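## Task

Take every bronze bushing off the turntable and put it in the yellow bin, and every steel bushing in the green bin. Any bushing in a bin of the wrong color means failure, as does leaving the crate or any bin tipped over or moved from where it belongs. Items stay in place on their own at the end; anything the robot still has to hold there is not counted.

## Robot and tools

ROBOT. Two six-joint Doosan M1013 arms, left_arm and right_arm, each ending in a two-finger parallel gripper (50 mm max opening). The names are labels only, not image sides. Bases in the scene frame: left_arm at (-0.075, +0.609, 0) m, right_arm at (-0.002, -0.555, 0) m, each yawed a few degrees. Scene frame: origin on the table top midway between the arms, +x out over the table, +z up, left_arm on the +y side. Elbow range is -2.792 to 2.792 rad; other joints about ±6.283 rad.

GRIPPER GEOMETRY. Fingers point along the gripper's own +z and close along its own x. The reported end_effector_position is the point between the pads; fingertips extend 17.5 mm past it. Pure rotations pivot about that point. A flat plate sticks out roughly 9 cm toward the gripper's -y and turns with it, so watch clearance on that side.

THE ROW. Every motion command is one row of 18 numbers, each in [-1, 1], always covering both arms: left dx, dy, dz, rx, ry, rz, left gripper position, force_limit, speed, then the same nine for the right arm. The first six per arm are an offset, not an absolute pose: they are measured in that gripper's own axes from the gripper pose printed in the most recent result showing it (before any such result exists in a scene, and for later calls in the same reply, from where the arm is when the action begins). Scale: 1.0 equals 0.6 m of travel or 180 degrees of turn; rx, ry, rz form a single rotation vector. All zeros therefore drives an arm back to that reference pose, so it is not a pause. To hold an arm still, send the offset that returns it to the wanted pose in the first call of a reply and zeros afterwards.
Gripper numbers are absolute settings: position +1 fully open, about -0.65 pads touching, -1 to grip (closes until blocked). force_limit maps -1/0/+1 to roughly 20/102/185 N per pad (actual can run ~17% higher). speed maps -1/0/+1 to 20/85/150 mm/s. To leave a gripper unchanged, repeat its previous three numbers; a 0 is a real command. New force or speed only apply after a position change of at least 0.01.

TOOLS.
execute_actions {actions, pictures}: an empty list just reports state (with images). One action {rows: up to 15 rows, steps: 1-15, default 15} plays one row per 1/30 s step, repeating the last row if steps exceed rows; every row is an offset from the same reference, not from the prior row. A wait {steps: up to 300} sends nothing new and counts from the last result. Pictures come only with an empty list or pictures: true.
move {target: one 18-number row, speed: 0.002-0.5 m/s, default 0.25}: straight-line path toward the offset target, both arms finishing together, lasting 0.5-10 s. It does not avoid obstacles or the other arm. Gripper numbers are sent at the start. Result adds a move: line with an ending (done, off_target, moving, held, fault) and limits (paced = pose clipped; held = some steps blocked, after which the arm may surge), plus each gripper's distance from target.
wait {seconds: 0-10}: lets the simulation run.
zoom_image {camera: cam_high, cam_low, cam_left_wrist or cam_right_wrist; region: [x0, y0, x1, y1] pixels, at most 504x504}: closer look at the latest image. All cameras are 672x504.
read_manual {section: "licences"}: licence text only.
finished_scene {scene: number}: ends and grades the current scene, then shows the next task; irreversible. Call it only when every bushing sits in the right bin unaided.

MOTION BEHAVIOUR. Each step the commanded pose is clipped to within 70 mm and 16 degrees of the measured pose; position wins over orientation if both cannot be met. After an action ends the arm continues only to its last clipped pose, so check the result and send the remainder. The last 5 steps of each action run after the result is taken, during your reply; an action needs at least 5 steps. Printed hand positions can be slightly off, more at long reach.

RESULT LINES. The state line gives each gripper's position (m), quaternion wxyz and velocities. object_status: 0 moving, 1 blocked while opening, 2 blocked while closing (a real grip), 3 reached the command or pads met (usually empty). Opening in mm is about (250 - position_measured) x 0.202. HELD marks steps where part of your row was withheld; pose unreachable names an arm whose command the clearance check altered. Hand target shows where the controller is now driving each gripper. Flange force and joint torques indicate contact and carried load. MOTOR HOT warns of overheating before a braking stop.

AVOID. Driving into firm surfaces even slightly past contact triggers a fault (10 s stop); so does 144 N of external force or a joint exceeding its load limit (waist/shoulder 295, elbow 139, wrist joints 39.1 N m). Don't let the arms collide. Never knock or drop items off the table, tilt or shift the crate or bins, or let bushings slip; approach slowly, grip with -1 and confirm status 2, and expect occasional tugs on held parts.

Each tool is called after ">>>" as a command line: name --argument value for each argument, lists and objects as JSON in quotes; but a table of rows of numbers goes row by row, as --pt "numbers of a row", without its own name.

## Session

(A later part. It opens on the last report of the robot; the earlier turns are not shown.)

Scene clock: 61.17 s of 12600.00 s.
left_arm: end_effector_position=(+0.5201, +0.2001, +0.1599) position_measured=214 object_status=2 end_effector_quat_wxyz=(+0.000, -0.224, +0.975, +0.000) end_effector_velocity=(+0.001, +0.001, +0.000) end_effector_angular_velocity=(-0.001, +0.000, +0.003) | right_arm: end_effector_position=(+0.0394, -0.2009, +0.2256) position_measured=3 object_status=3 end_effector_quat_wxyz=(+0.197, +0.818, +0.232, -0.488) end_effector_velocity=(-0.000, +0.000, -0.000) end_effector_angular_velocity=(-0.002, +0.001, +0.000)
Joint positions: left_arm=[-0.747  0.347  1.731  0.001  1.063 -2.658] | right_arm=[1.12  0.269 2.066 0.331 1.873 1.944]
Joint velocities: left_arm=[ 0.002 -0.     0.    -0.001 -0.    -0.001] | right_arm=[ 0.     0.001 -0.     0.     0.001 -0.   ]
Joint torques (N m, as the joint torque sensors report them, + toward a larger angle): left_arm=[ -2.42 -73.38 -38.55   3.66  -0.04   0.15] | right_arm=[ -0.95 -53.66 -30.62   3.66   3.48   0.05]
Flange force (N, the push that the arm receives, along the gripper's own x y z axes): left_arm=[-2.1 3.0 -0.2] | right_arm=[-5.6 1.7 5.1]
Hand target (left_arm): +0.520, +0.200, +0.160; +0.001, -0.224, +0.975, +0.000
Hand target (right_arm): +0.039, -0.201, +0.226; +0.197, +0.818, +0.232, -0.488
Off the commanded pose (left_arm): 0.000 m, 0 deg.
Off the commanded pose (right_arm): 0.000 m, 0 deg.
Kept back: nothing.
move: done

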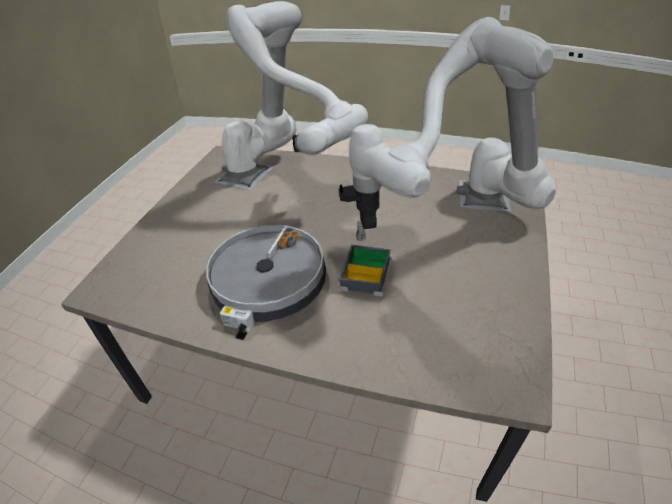

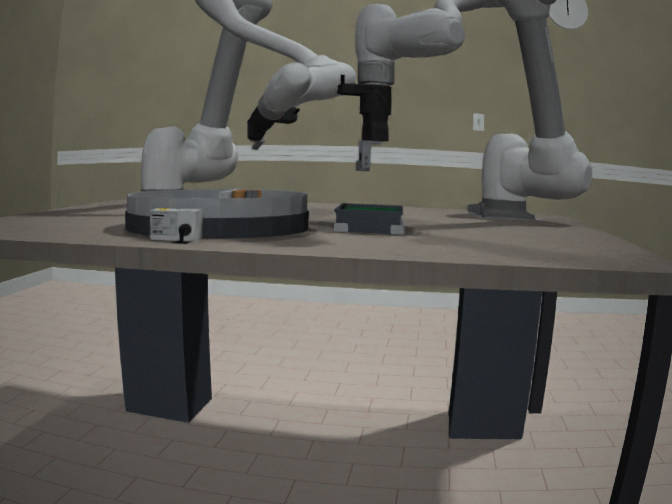

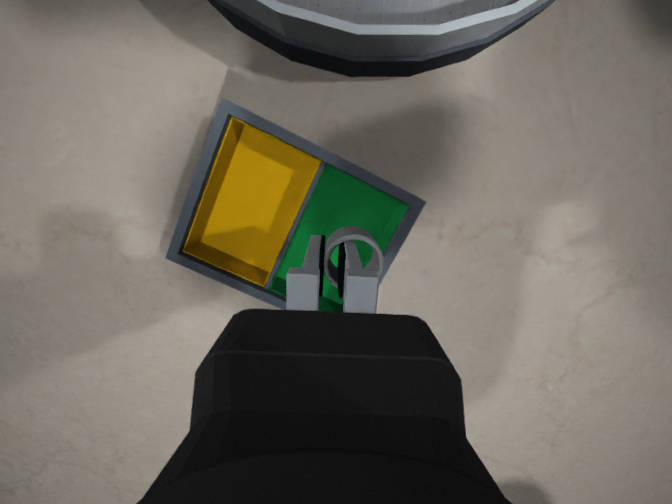

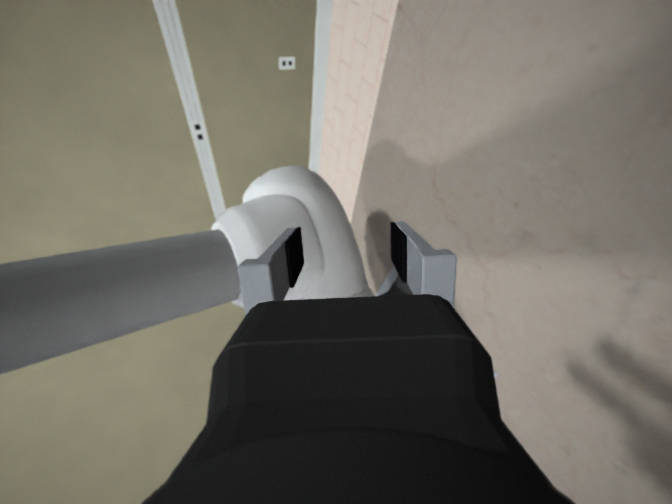

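>>> zoom_image --camera "cam_left_wrist" --region '[150, 80, 450, 320]'

>>> zoom_image --camera "cam_low" --region '[310, 130, 430, 250]'

Region (150, 80, 450, 320) of cam_left_wrist's 672x504 image, scaled by 1.680, with more detail than that image has; it fills the top 403 rows of this view, and the rest is white.

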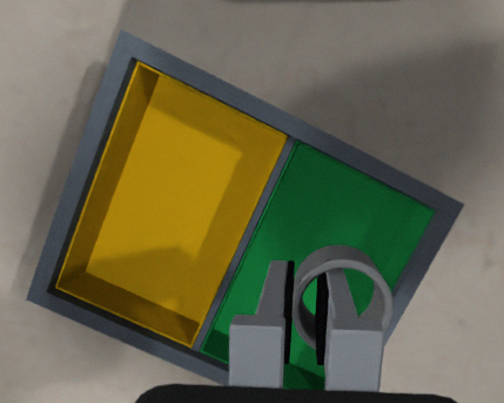

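Region (310, 130, 430, 250) of cam_low's 672x504 image, scaled by 4.200, with more detail than that image has.

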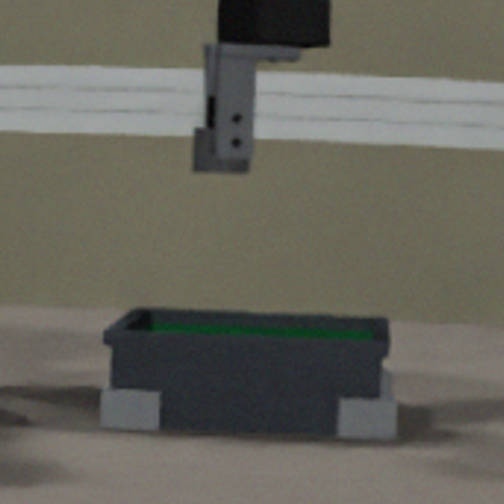

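>>> move --target '[0.0246, -0.0125, 0.1083, 0, 0, 0, -1, -0.3, -0.5, 0, 0, 0, 0, 0, 0, 1, 0, 0]' --speed 0.2

>>> zoom_image --camera "cam_low" --region '[310, 130, 430, 250]'

Scene clock: 63.40 s of 12600.00 s.
left_arm: end_effector_position=(+0.5102, +0.1868, +0.0950) position_measured=214 object_status=2 end_effector_quat_wxyz=(+0.000, -0.224, +0.975, +0.000) end_effector_velocity=(-0.000, +0.000, -0.001) end_effector_angular_velocity=(+0.001, +0.001, +0.001) | right_arm: end_effector_position=(+0.0394, -0.2009, +0.2256) position_measured=3 object_status=3 end_effector_quat_wxyz=(+0.197, +0.818, +0.232, -0.488) end_effector_velocity=(-0.000, -0.000, +0.001) end_effector_angular_velocity=(-0.000, +0.001, +0.000)
Joint positions: left_arm=[-0.77   0.403  1.786  0.001  0.953 -2.682] | right_arm=[1.12  0.269 2.066 0.331 1.873 1.944]
Joint velocities: left_arm=[ 0.     0.001  0.001  0.    -0.001 -0.001] | right_arm=[-0.    -0.001 -0.     0.     0.001  0.   ]
Joint torques (N m, as the joint torque sensors report them, + toward a larger angle): left_arm=[ -2.78 -78.11 -36.48   3.17  -0.08   0.13] | right_arm=[ -1.12 -53.86 -30.12   3.66   3.45   0.01]
Flange force (N, the push that the arm receives, along the gripper's own x y z axes): left_arm=[-3.1 2.0 1.3] | right_arm=[-6.3 1.1 4.2]
Hand target (left_arm): +0.510, +0.187, +0.095; +0.000, -0.224, +0.975, +0.000
Hand target (right_arm): +0.039, -0.201, +0.226; +0.197, +0.818, +0.232, -0.488
Off the commanded pose (left_arm): 0.000 m, 0 deg.
Off the commanded pose (right_arm): 0.000 m, 0 deg.
Kept back: nothing.
move: done

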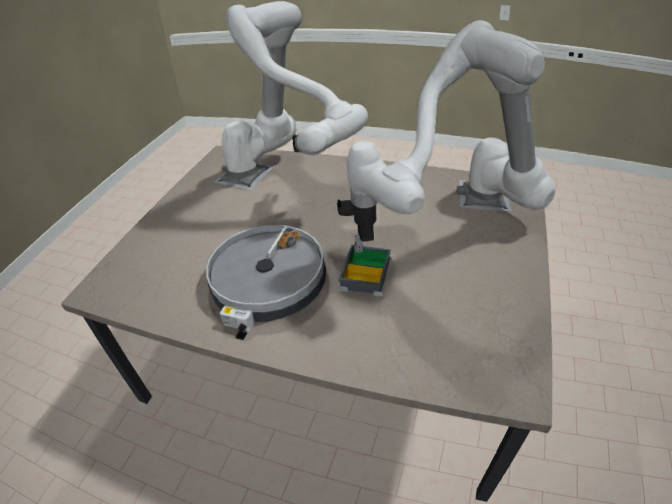

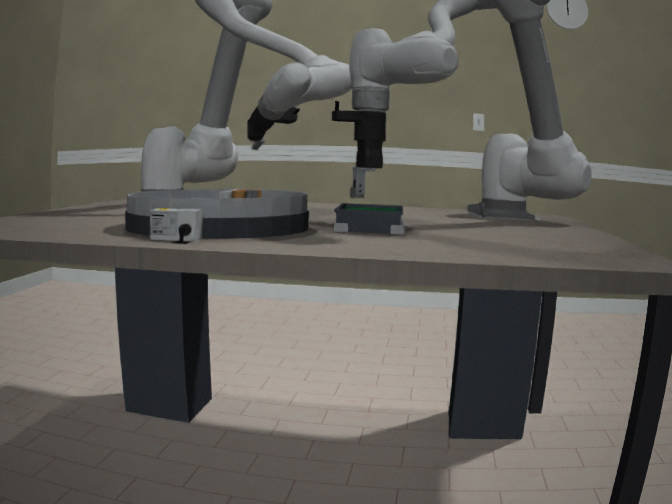

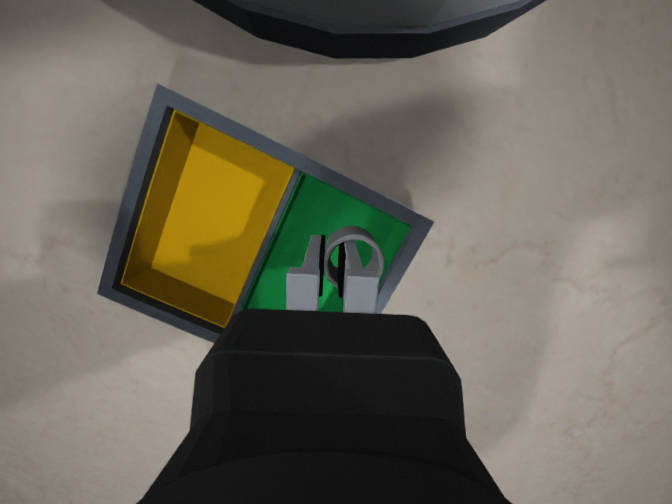

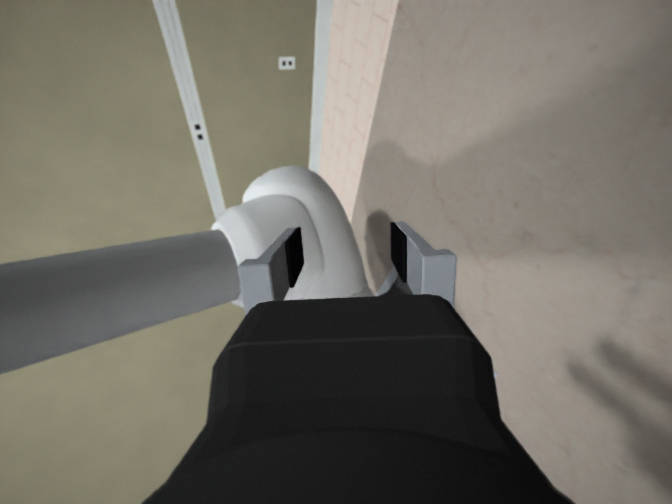

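Region (310, 130, 430, 250) of cam_low's 672x504 image, scaled by 4.200, with more detail than that image has.

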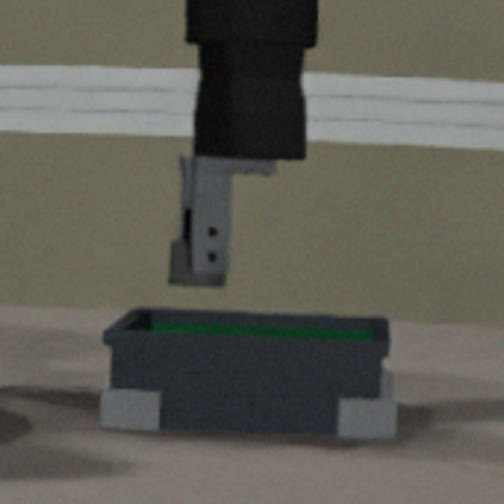

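>>> zoom_image --camera "cam_left_wrist" --region '[90, 70, 450, 340]'

Region (90, 70, 450, 340) of cam_left_wrist's 672x504 image, scaled by 1.400, with more detail than that image has; it fills the top 378 rows of this view, and the rest is white.

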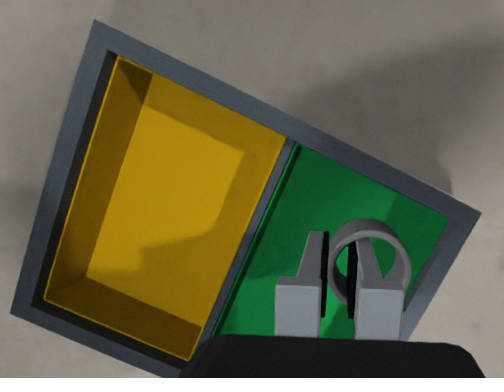

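>>> move --target '[0.0043, -0.009, 0.0883, 0, 0, 0, -1, -0.3, -0.5, 0, 0, 0, 0, 0, 0, 1, 0, 0]' --speed 0.1

>>> zoom_image --camera "cam_left_wrist" --region '[220, 130, 460, 310]'

>>> zoom_image --camera "cam_low" --region '[310, 130, 430, 250]'

Scene clock: 65.40 s of 12600.00 s.
left_arm: end_effector_position=(+0.5102, +0.1808, +0.0420) position_measured=214 object_status=2 end_effector_quat_wxyz=(+0.000, -0.224, +0.975, +0.000) end_effector_velocity=(-0.000, +0.001, -0.000) end_effector_angular_velocity=(+0.000, +0.000, +0.002) | right_arm: end_effector_position=(+0.0394, -0.2009, +0.2256) position_measured=3 object_status=3 end_effector_quat_wxyz=(+0.197, +0.818, +0.232, -0.488) end_effector_velocity=(-0.000, +0.000, +0.000) end_effector_angular_velocity=(+0.000, +0.000, +0.000)
Joint positions: left_arm=[-0.777  0.461  1.813  0.001  0.867 -2.689] | right_arm=[1.12  0.269 2.066 0.331 1.873 1.944]
Joint velocities: left_arm=[ 0.001 -0.     0.001 -0.    -0.    -0.001] | right_arm=[ 0. -0.  0.  0.  0.  0.]
Joint torques (N m, as the joint torque sensors report them, + toward a larger angle): left_arm=[ -2.08 -80.02 -34.65   3.07  -0.05   0.07] | right_arm=[  0.06 -53.27 -30.33   3.71   3.37   0.07]
Flange force (N, the push that the arm receives, along the gripper's own x y z axes): left_arm=[-1.1 4.7 -0.4] | right_arm=[-6.7 3.7 4.1]
Hand target (left_arm): +0.510, +0.181, +0.042; +0.000, -0.224, +0.975, +0.000
Hand target (right_arm): +0.039, -0.201, +0.226; +0.197, +0.818, +0.232, -0.488
Off the commanded pose (left_arm): 0.000 m, 0 deg.
Off the commanded pose (right_arm): 0.000 m, 0 deg.
Kept back: nothing.
move: done

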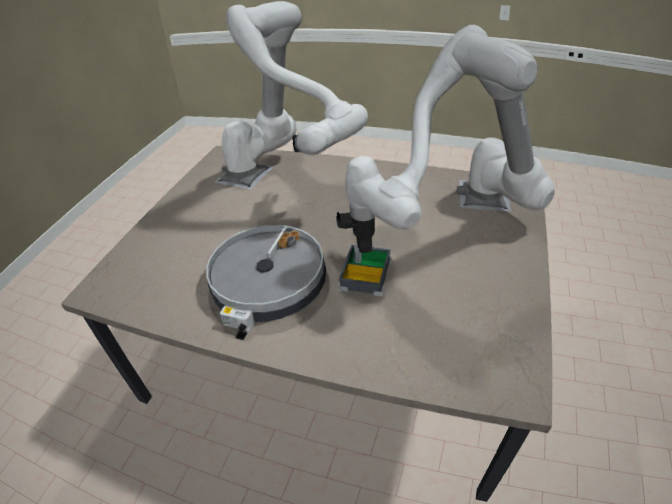

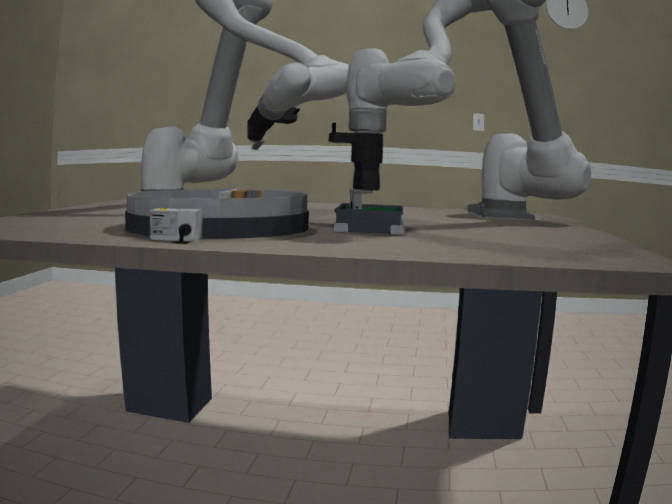

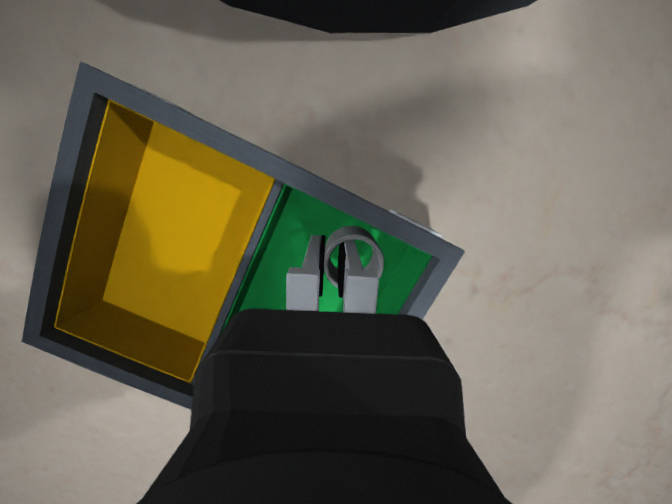

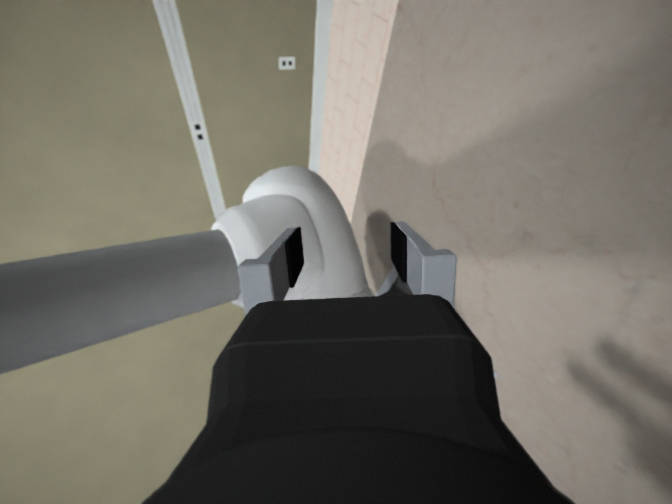

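Region (220, 130, 460, 310) of cam_left_wrist's 672x504 image, scaled by 2.100, with more detail than that image has; it fills the top 378 rows of this view, and the rest is white.

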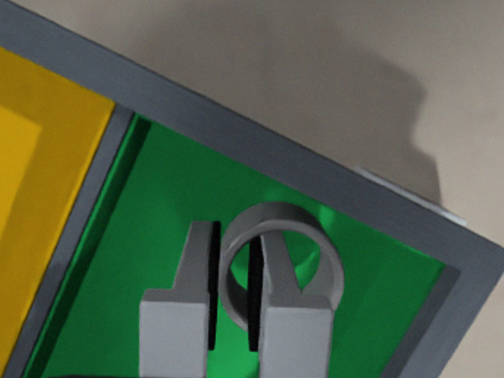

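Region (310, 130, 430, 250) of cam_low's 672x504 image, scaled by 4.200, with more detail than that image has.

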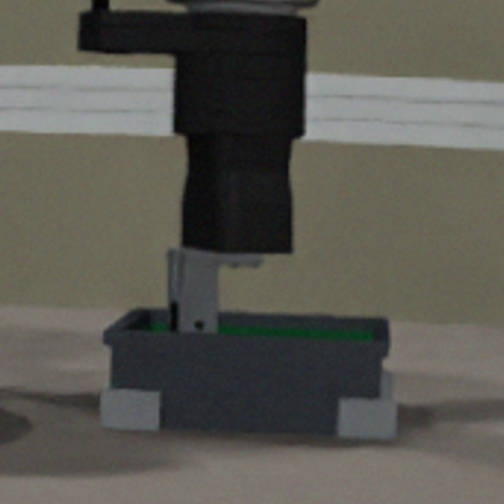

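>>> execute_actions --actions '[]'

Scene clock: 66.17 s of 12600.00 s.
left_arm: end_effector_position=(+0.5102, +0.1808, +0.0420) position_measured=214 object_status=2 end_effector_quat_wxyz=(+0.000, -0.224, +0.975, +0.000) end_effector_velocity=(-0.000, +0.001, -0.001) end_effector_angular_velocity=(+0.001, +0.002, +0.001) | right_arm: end_effector_position=(+0.0394, -0.2009, +0.2256) position_measured=3 object_status=3 end_effector_quat_wxyz=(+0.197, +0.818, +0.232, -0.488) end_effector_velocity=(+0.000, -0.000, -0.000) end_effector_angular_velocity=(+0.001, -0.002, +0.000)
Joint positions: left_arm=[-0.777  0.461  1.813  0.001  0.867 -2.689] | right_arm=[1.12  0.269 2.066 0.331 1.873 1.944]
Joint velocities: left_arm=[ 0.001  0.001  0.001 -0.    -0.    -0.   ] | right_arm=[-0.    -0.001  0.    -0.001 -0.001  0.   ]
Joint torques (N m, as the joint torque sensors report them, + toward a larger angle): left_arm=[ -2.62 -80.21 -34.89   3.08  -0.01   0.32] | right_arm=[ -0.73 -54.39 -30.39   3.64   3.47   0.16]
Flange force (N, the push that the arm receives, along the gripper's own x y z axes): left_arm=[-1.2 4.5 1.0] | right_arm=[-5.5 1.8 4.3]
Hand target (left_arm): +0.510, +0.181, +0.042; +0.000, -0.224, +0.975, +0.000
Hand target (right_arm): +0.039, -0.201, +0.226; +0.197, +0.818, +0.232, -0.488
Off the commanded pose (left_arm): 0.000 m, 0 deg.
Off the commanded pose (right_arm): 0.000 m, 0 deg.
Kept back: nothing.
Steps of this call (steps 1 to 23: nothing new was sent). Readings (end_effector_position | what the end effector reports):
1: left_arm (+0.5102, +0.1808, +0.0420) | right_arm (+0.0394, -0.2009, +0.2256) | left_arm position_measured=214 object_status=2 | right_arm position_measured=3 object_status=3
2: left_arm (+0.5102, +0.1808, +0.0420) | right_arm (+0.0394, -0.2009, +0.2256) | left_arm position_measured=214 object_status=2 | right_arm position_measured=3 object_status=3
4: left_arm (+0.5102, +0.1808, +0.0420) | right_arm (+0.0394, -0.2009, +0.2256) | left_arm position_measured=214 object_status=2 | right_arm position_measured=3 object_status=3
8: left_arm (+0.5102, +0.1808, +0.0420) | right_arm (+0.0394, -0.2009, +0.2256) | left_arm position_measured=214 object_status=2 | right_arm position_measured=3 object_status=3
23: the state above

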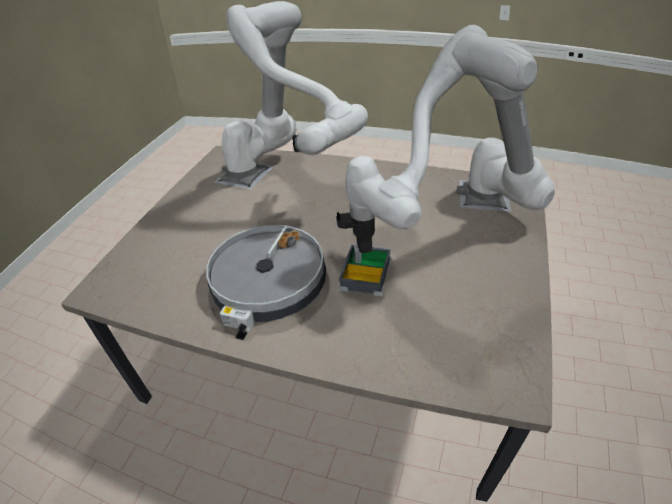

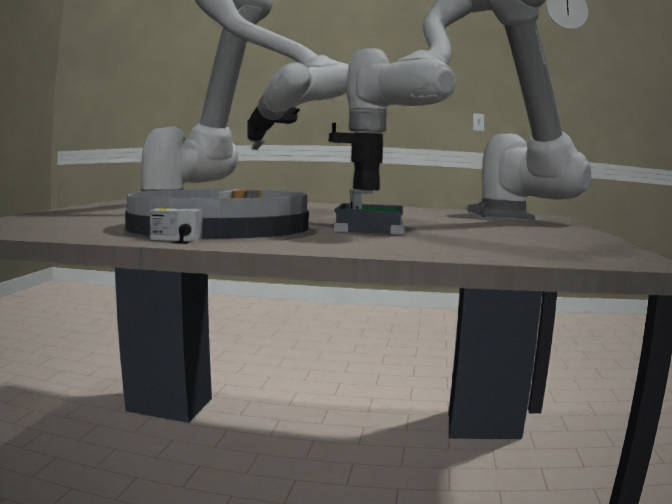

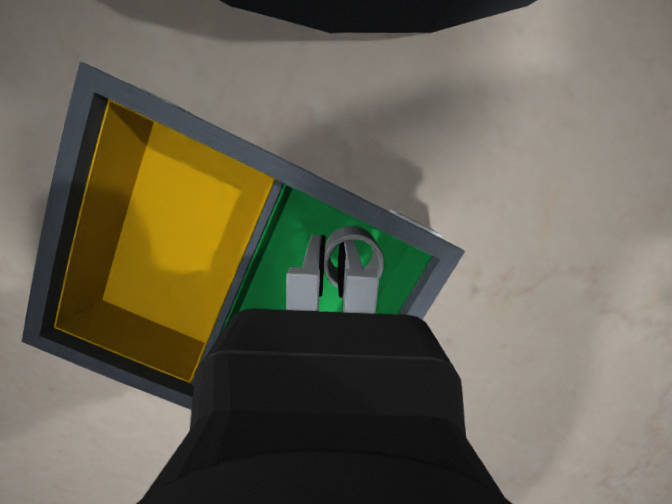

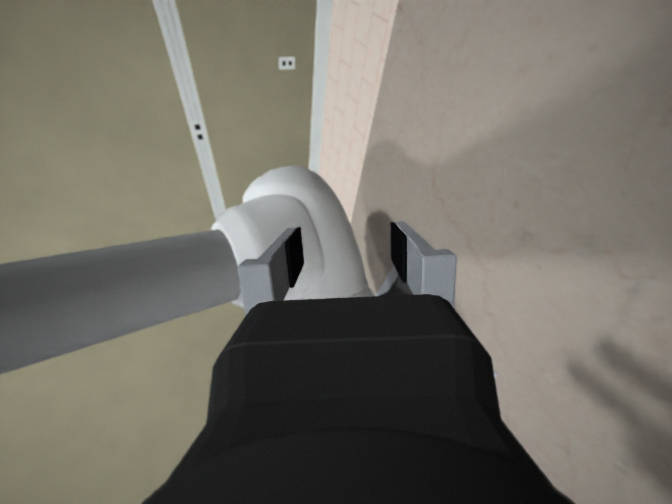

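>>> move --target '[0,0,0.0035,0,0,0,-1,-0.3,-0.5, 0,0,0,0,0,0,1,0,0]' --speed 0.02

Scene clock: 67.10 s of 12600.00 s.
left_arm: end_effector_position=(+0.5102, +0.1808, +0.0399) position_measured=214 object_status=2 end_effector_quat_wxyz=(+0.000, -0.224, +0.975, +0.000) end_effector_velocity=(+0.000, -0.000, -0.001) end_effector_angular_velocity=(+0.000, +0.001, +0.000) | right_arm: end_effector_position=(+0.0394, -0.2009, +0.2256) position_measured=3 object_status=3 end_effector_quat_wxyz=(+0.197, +0.818, +0.232, -0.488) end_effector_velocity=(+0.000, -0.000, -0.000) end_effector_angular_velocity=(-0.002, +0.000, +0.001)
Joint positions: left_arm=[-0.777  0.463  1.815  0.001  0.863 -2.689] | right_arm=[1.12  0.269 2.066 0.331 1.873 1.944]
Joint velocities: left_arm=[ 0.     0.001 -0.    -0.    -0.     0.   ] | right_arm=[ 0.     0.001  0.    -0.001  0.001 -0.   ]
Joint torques (N m, as the joint torque sensors report them, + toward a larger angle): left_arm=[ -2.57 -81.44 -33.83   3.02  -0.13   0.39] | right_arm=[ -1.14 -53.63 -30.35   3.59   3.36  -0.09]
Flange force (N, the push that the arm receives, along the gripper's own x y z axes): left_arm=[-3.5 1.5 1.5] | right_arm=[-6.6 1.2 4.6]
Hand target (left_arm): +0.510, +0.181, +0.040; +0.000, -0.224, +0.975, +0.000
Hand target (right_arm): +0.039, -0.201, +0.226; +0.197, +0.818, +0.232, -0.488
Off the commanded pose (left_arm): 0.000 m, 0 deg.
Off the commanded pose (right_arm): 0.000 m, 0 deg.
Kept back: nothing.
move: done

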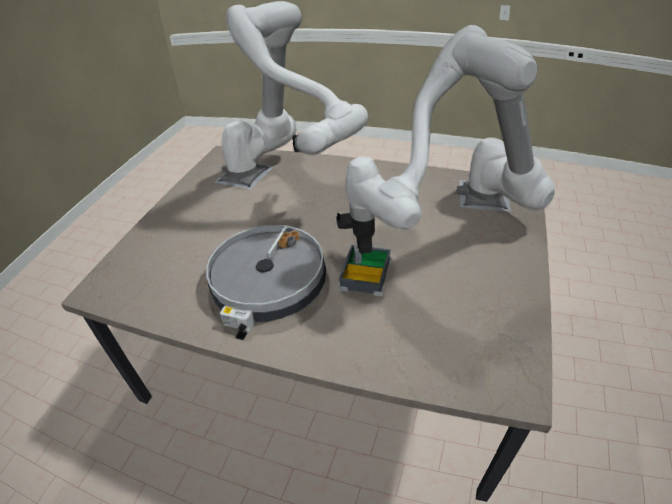

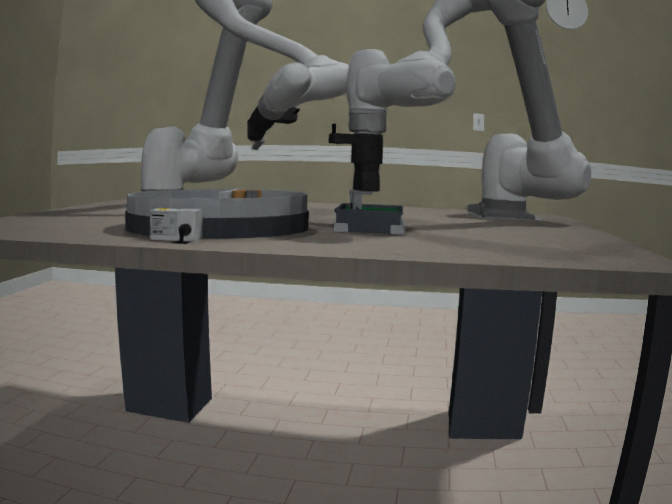

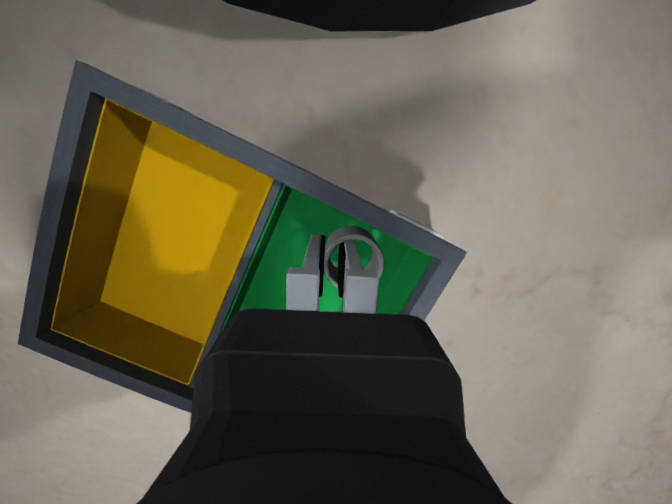

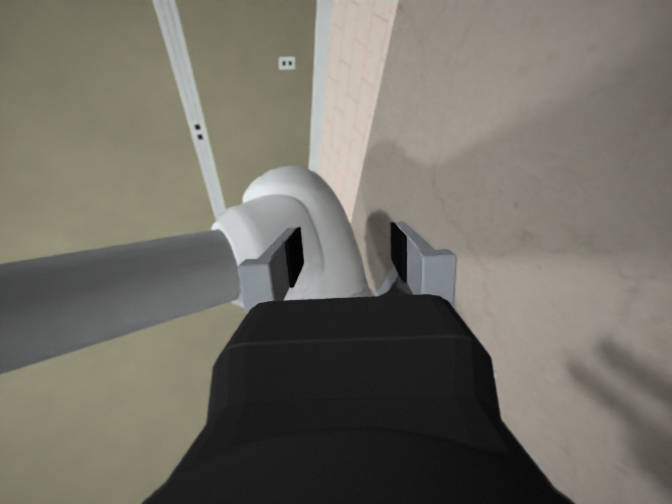

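>>> move --target '[0,0,0.003,0,0,0,-1,-0.3,-0.5, 0,0,0,0,0,0,1,0,0]' --speed 0.015

Scene clock: 68.03 s of 12600.00 s.
left_arm: end_effector_position=(+0.5102, +0.1808, +0.0381) position_measured=214 object_status=2 end_effector_quat_wxyz=(+0.000, -0.224, +0.975, +0.000) end_effector_velocity=(+0.001, +0.000, +0.001) end_effector_angular_velocity=(-0.001, -0.001, -0.000) | right_arm: end_effector_position=(+0.0394, -0.2009, +0.2256) position_measured=3 object_status=3 end_effector_quat_wxyz=(+0.197, +0.818, +0.232, -0.488) end_effector_velocity=(-0.000, -0.000, +0.000) end_effector_angular_velocity=(+0.000, -0.000, +0.000)
Joint positions: left_arm=[-0.777  0.465  1.816  0.001  0.86  -2.689] | right_arm=[1.12  0.269 2.066 0.331 1.873 1.944]
Joint velocities: left_arm=[ 0.001 -0.001 -0.001 -0.    -0.     0.001] | right_arm=[ 0.    -0.001  0.    -0.     0.001 -0.   ]
Joint torques (N m, as the joint torque sensors report them, + toward a larger angle): left_arm=[ -2.81 -80.86 -34.06   3.04  -0.11   0.3 ] | right_arm=[ -0.91 -53.09 -30.41   3.83   3.29   0.  ]
Flange force (N, the push that the arm receives, along the gripper's own x y z axes): left_arm=[-2.6 3.1 0.2] | right_arm=[-7.6 2.4 4.7]
Hand target (left_arm): +0.510, +0.181, +0.038; +0.000, -0.224, +0.975, +0.000
Hand target (right_arm): +0.039, -0.201, +0.226; +0.197, +0.818, +0.232, -0.488
Off the commanded pose (left_arm): 0.000 m, 0 deg.
Off the commanded pose (right_arm): 0.000 m, 0 deg.
Kept back: nothing.
move: done

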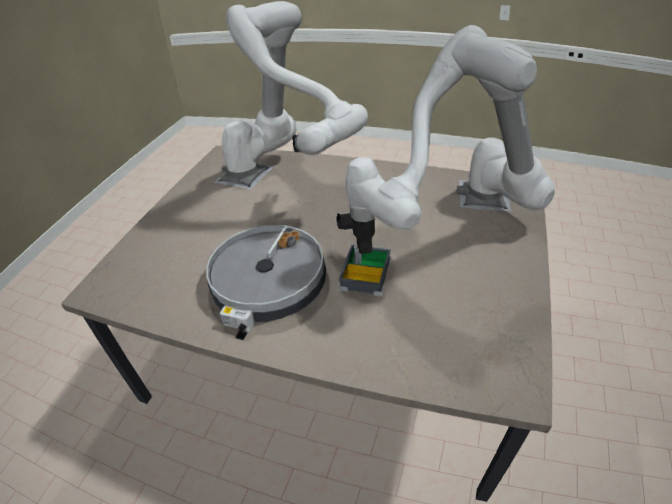

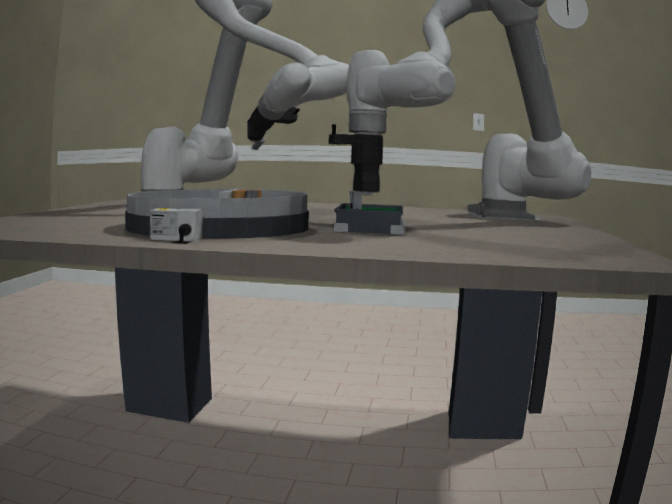

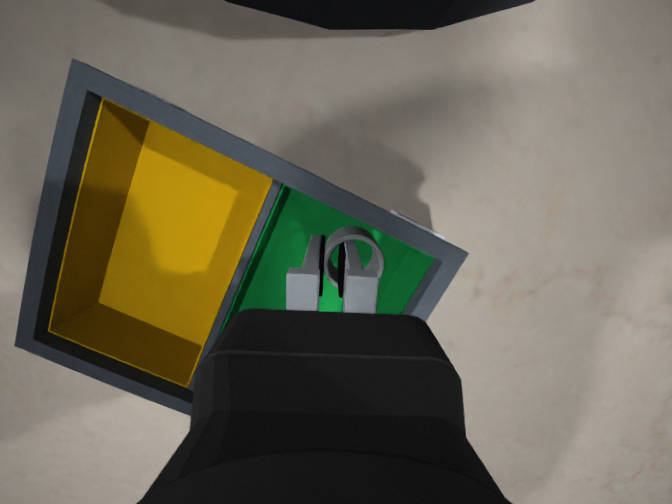

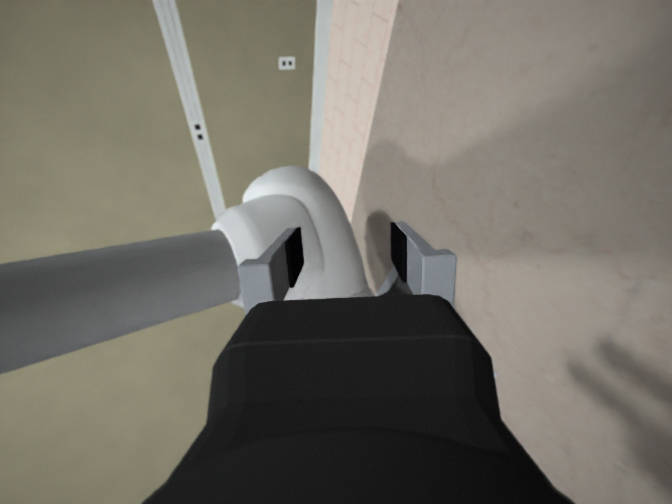

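>>> move --target '[0,0,0.003,0,0,0,-1,-0.3,-0.5, 0,0,0,0,0,0,1,0,0]' --speed 0.015

Scene clock: 68.97 s of 12600.00 s.
left_arm: end_effector_position=(+0.5102, +0.1808, +0.0363) position_measured=214 object_status=2 end_effector_quat_wxyz=(+0.000, -0.224, +0.975, +0.000) end_effector_velocity=(-0.000, +0.000, -0.001) end_effector_angular_velocity=(+0.001, +0.001, -0.001) | right_arm: end_effector_position=(+0.0394, -0.2009, +0.2256) position_measured=3 object_status=3 end_effector_quat_wxyz=(+0.197, +0.818, +0.232, -0.488) end_effector_velocity=(-0.000, +0.001, -0.001) end_effector_angular_velocity=(+0.001, +0.001, -0.002)
Joint positions: left_arm=[-0.777  0.467  1.817  0.001  0.857 -2.689] | right_arm=[1.12  0.269 2.066 0.331 1.873 1.944]
Joint velocities: left_arm=[-0.     0.001  0.     0.    -0.     0.001] | right_arm=[ 0.     0.001 -0.     0.002 -0.001 -0.   ]
Joint torques (N m, as the joint torque sensors report them, + toward a larger angle): left_arm=[ -2.25 -82.61 -33.93   2.87  -0.3    0.47] | right_arm=[ -1.43 -53.27 -30.13   3.67   3.52  -0.06]
Flange force (N, the push that the arm receives, along the gripper's own x y z axes): left_arm=[-2.6 -0.1 2.4] | right_arm=[-6.9 0.7 4.7]
Hand target (left_arm): +0.510, +0.181, +0.036; +0.000, -0.224, +0.975, +0.000
Hand target (right_arm): +0.039, -0.201, +0.226; +0.197, +0.818, +0.232, -0.488
Off the commanded pose (left_arm): 0.000 m, 0 deg.
Off the commanded pose (right_arm): 0.000 m, 0 deg.
Kept back: nothing.
move: done

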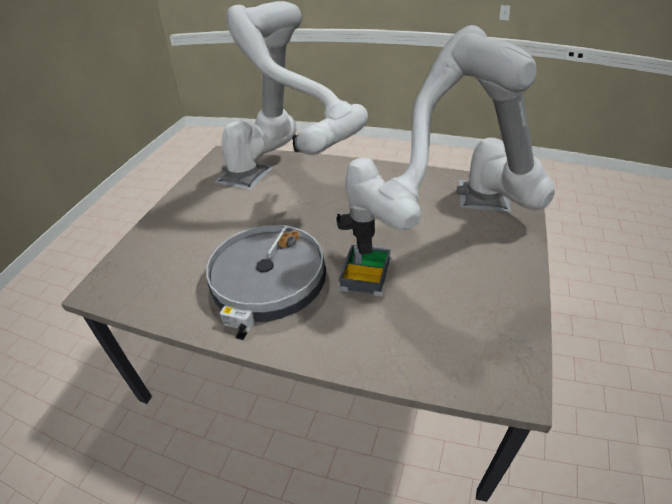

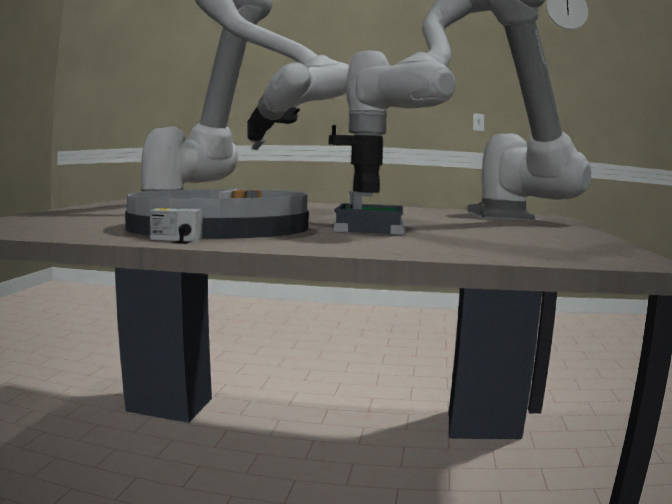

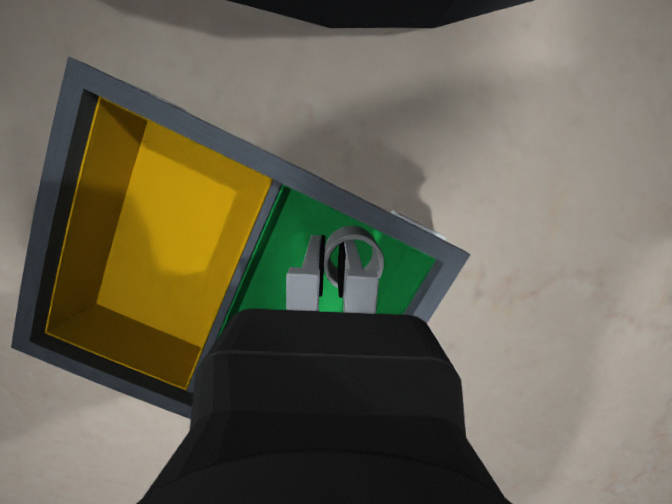

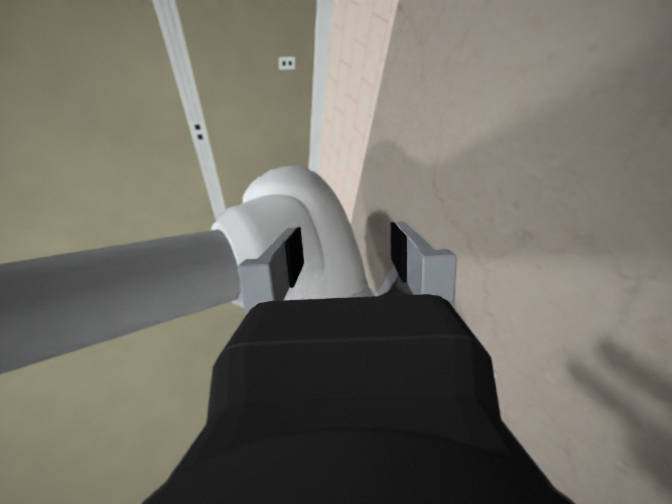

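>>> move --target '[0,0,0.003,0,0,0,-1,-0.3,-0.5, 0,0,0,0,0,0,1,0,0]' --speed 0.015

Scene clock: 69.90 s of 12600.00 s.
left_arm: end_effector_position=(+0.5102, +0.1808, +0.0345) position_measured=214 object_status=2 end_effector_quat_wxyz=(+0.000, -0.224, +0.975, +0.000) end_effector_velocity=(+0.000, +0.001, -0.002) end_effector_angular_velocity=(+0.002, +0.002, -0.001) | right_arm: end_effector_position=(+0.0394, -0.2009, +0.2256) position_measured=3 object_status=3 end_effector_quat_wxyz=(+0.197, +0.818, +0.232, -0.488) end_effector_velocity=(-0.000, -0.000, +0.000) end_effector_angular_velocity=(-0.000, +0.001, +0.000)
Joint positions: left_arm=[-0.777  0.469  1.818  0.001  0.854 -2.689] | right_arm=[1.12  0.269 2.066 0.331 1.873 1.944]
Joint velocities: left_arm=[ 0.001  0.002  0.     0.    -0.     0.002] | right_arm=[ 0.    -0.    -0.     0.     0.001  0.   ]
Joint torques (N m, as the joint torque sensors report them, + toward a larger angle): left_arm=[ -2.5  -81.47 -34.28   3.06  -0.03   0.18] | right_arm=[ -1.16 -54.75 -30.84   3.53   3.49  -0.06]
Flange force (N, the push that the arm receives, along the gripper's own x y z axes): left_arm=[-2.6 2.9 1.9] | right_arm=[-4.5 0.6 5.1]
Hand target (left_arm): +0.510, +0.181, +0.034; +0.000, -0.224, +0.975, +0.000
Hand target (right_arm): +0.039, -0.201, +0.226; +0.197, +0.818, +0.232, -0.488
Off the commanded pose (left_arm): 0.000 m, 0 deg.
Off the commanded pose (right_arm): 0.000 m, 0 deg.
Kept back: nothing.
move: done

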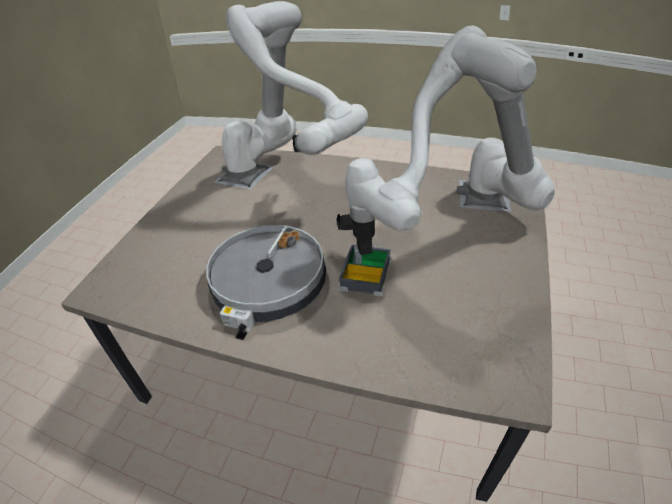

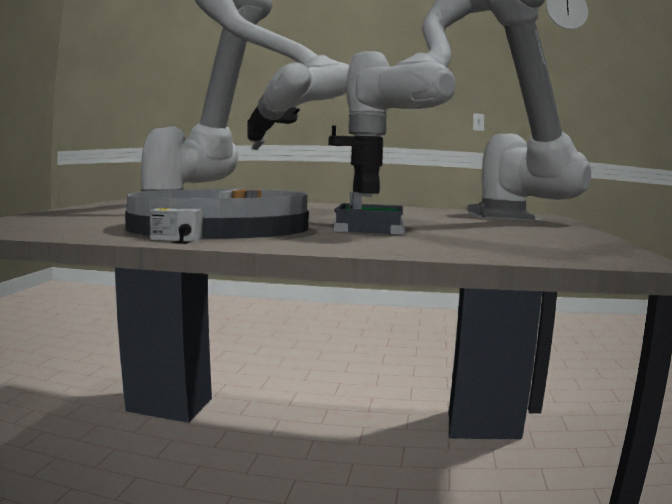

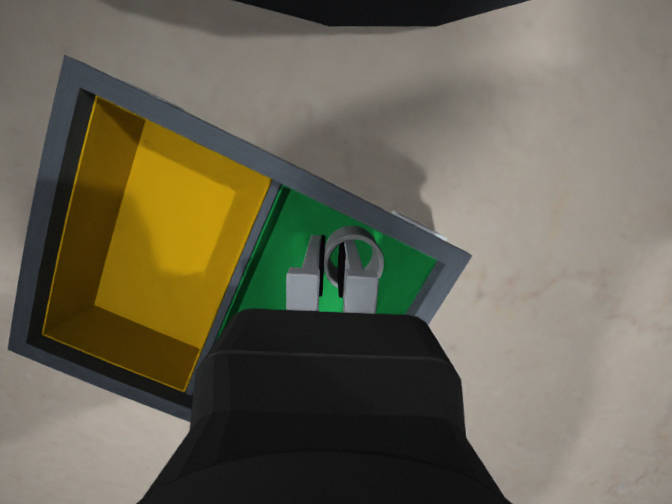

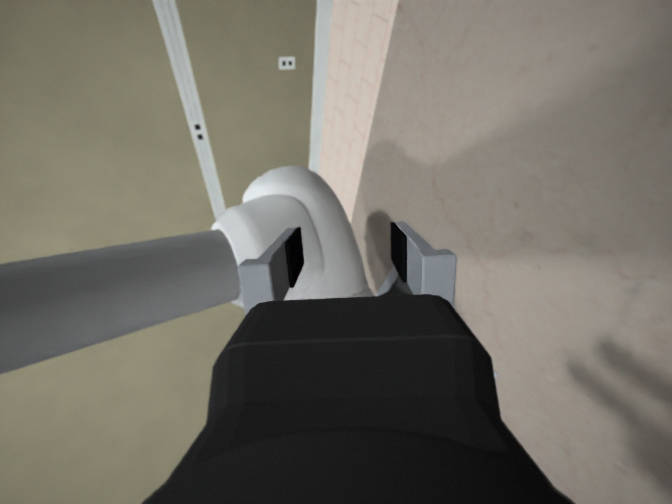

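>>> zoom_image --camera "cam_left_wrist" --region '[220, 160, 480, 340]'

>>> zoom_image --camera "cam_low" --region '[310, 160, 430, 250]'

Region (220, 160, 480, 340) of cam_left_wrist's 672x504 image, scaled by 1.938, with more detail than that image has; it fills the top 349 rows of this view, and the rest is white.

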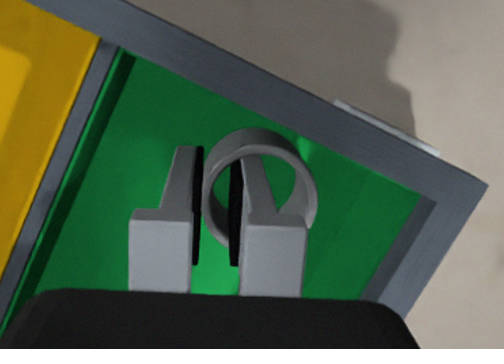

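Region (310, 160, 430, 250) of cam_low's 672x504 image, scaled by 4.200, with more detail than that image has; it fills the top 378 rows of this view, and the rest is white.

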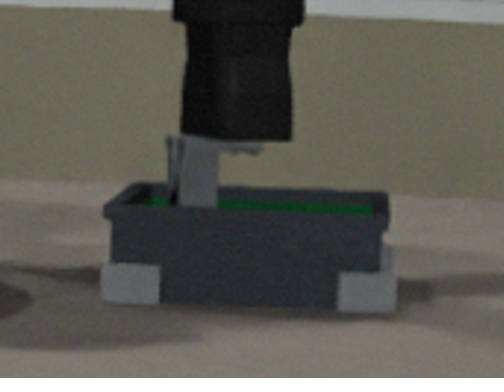

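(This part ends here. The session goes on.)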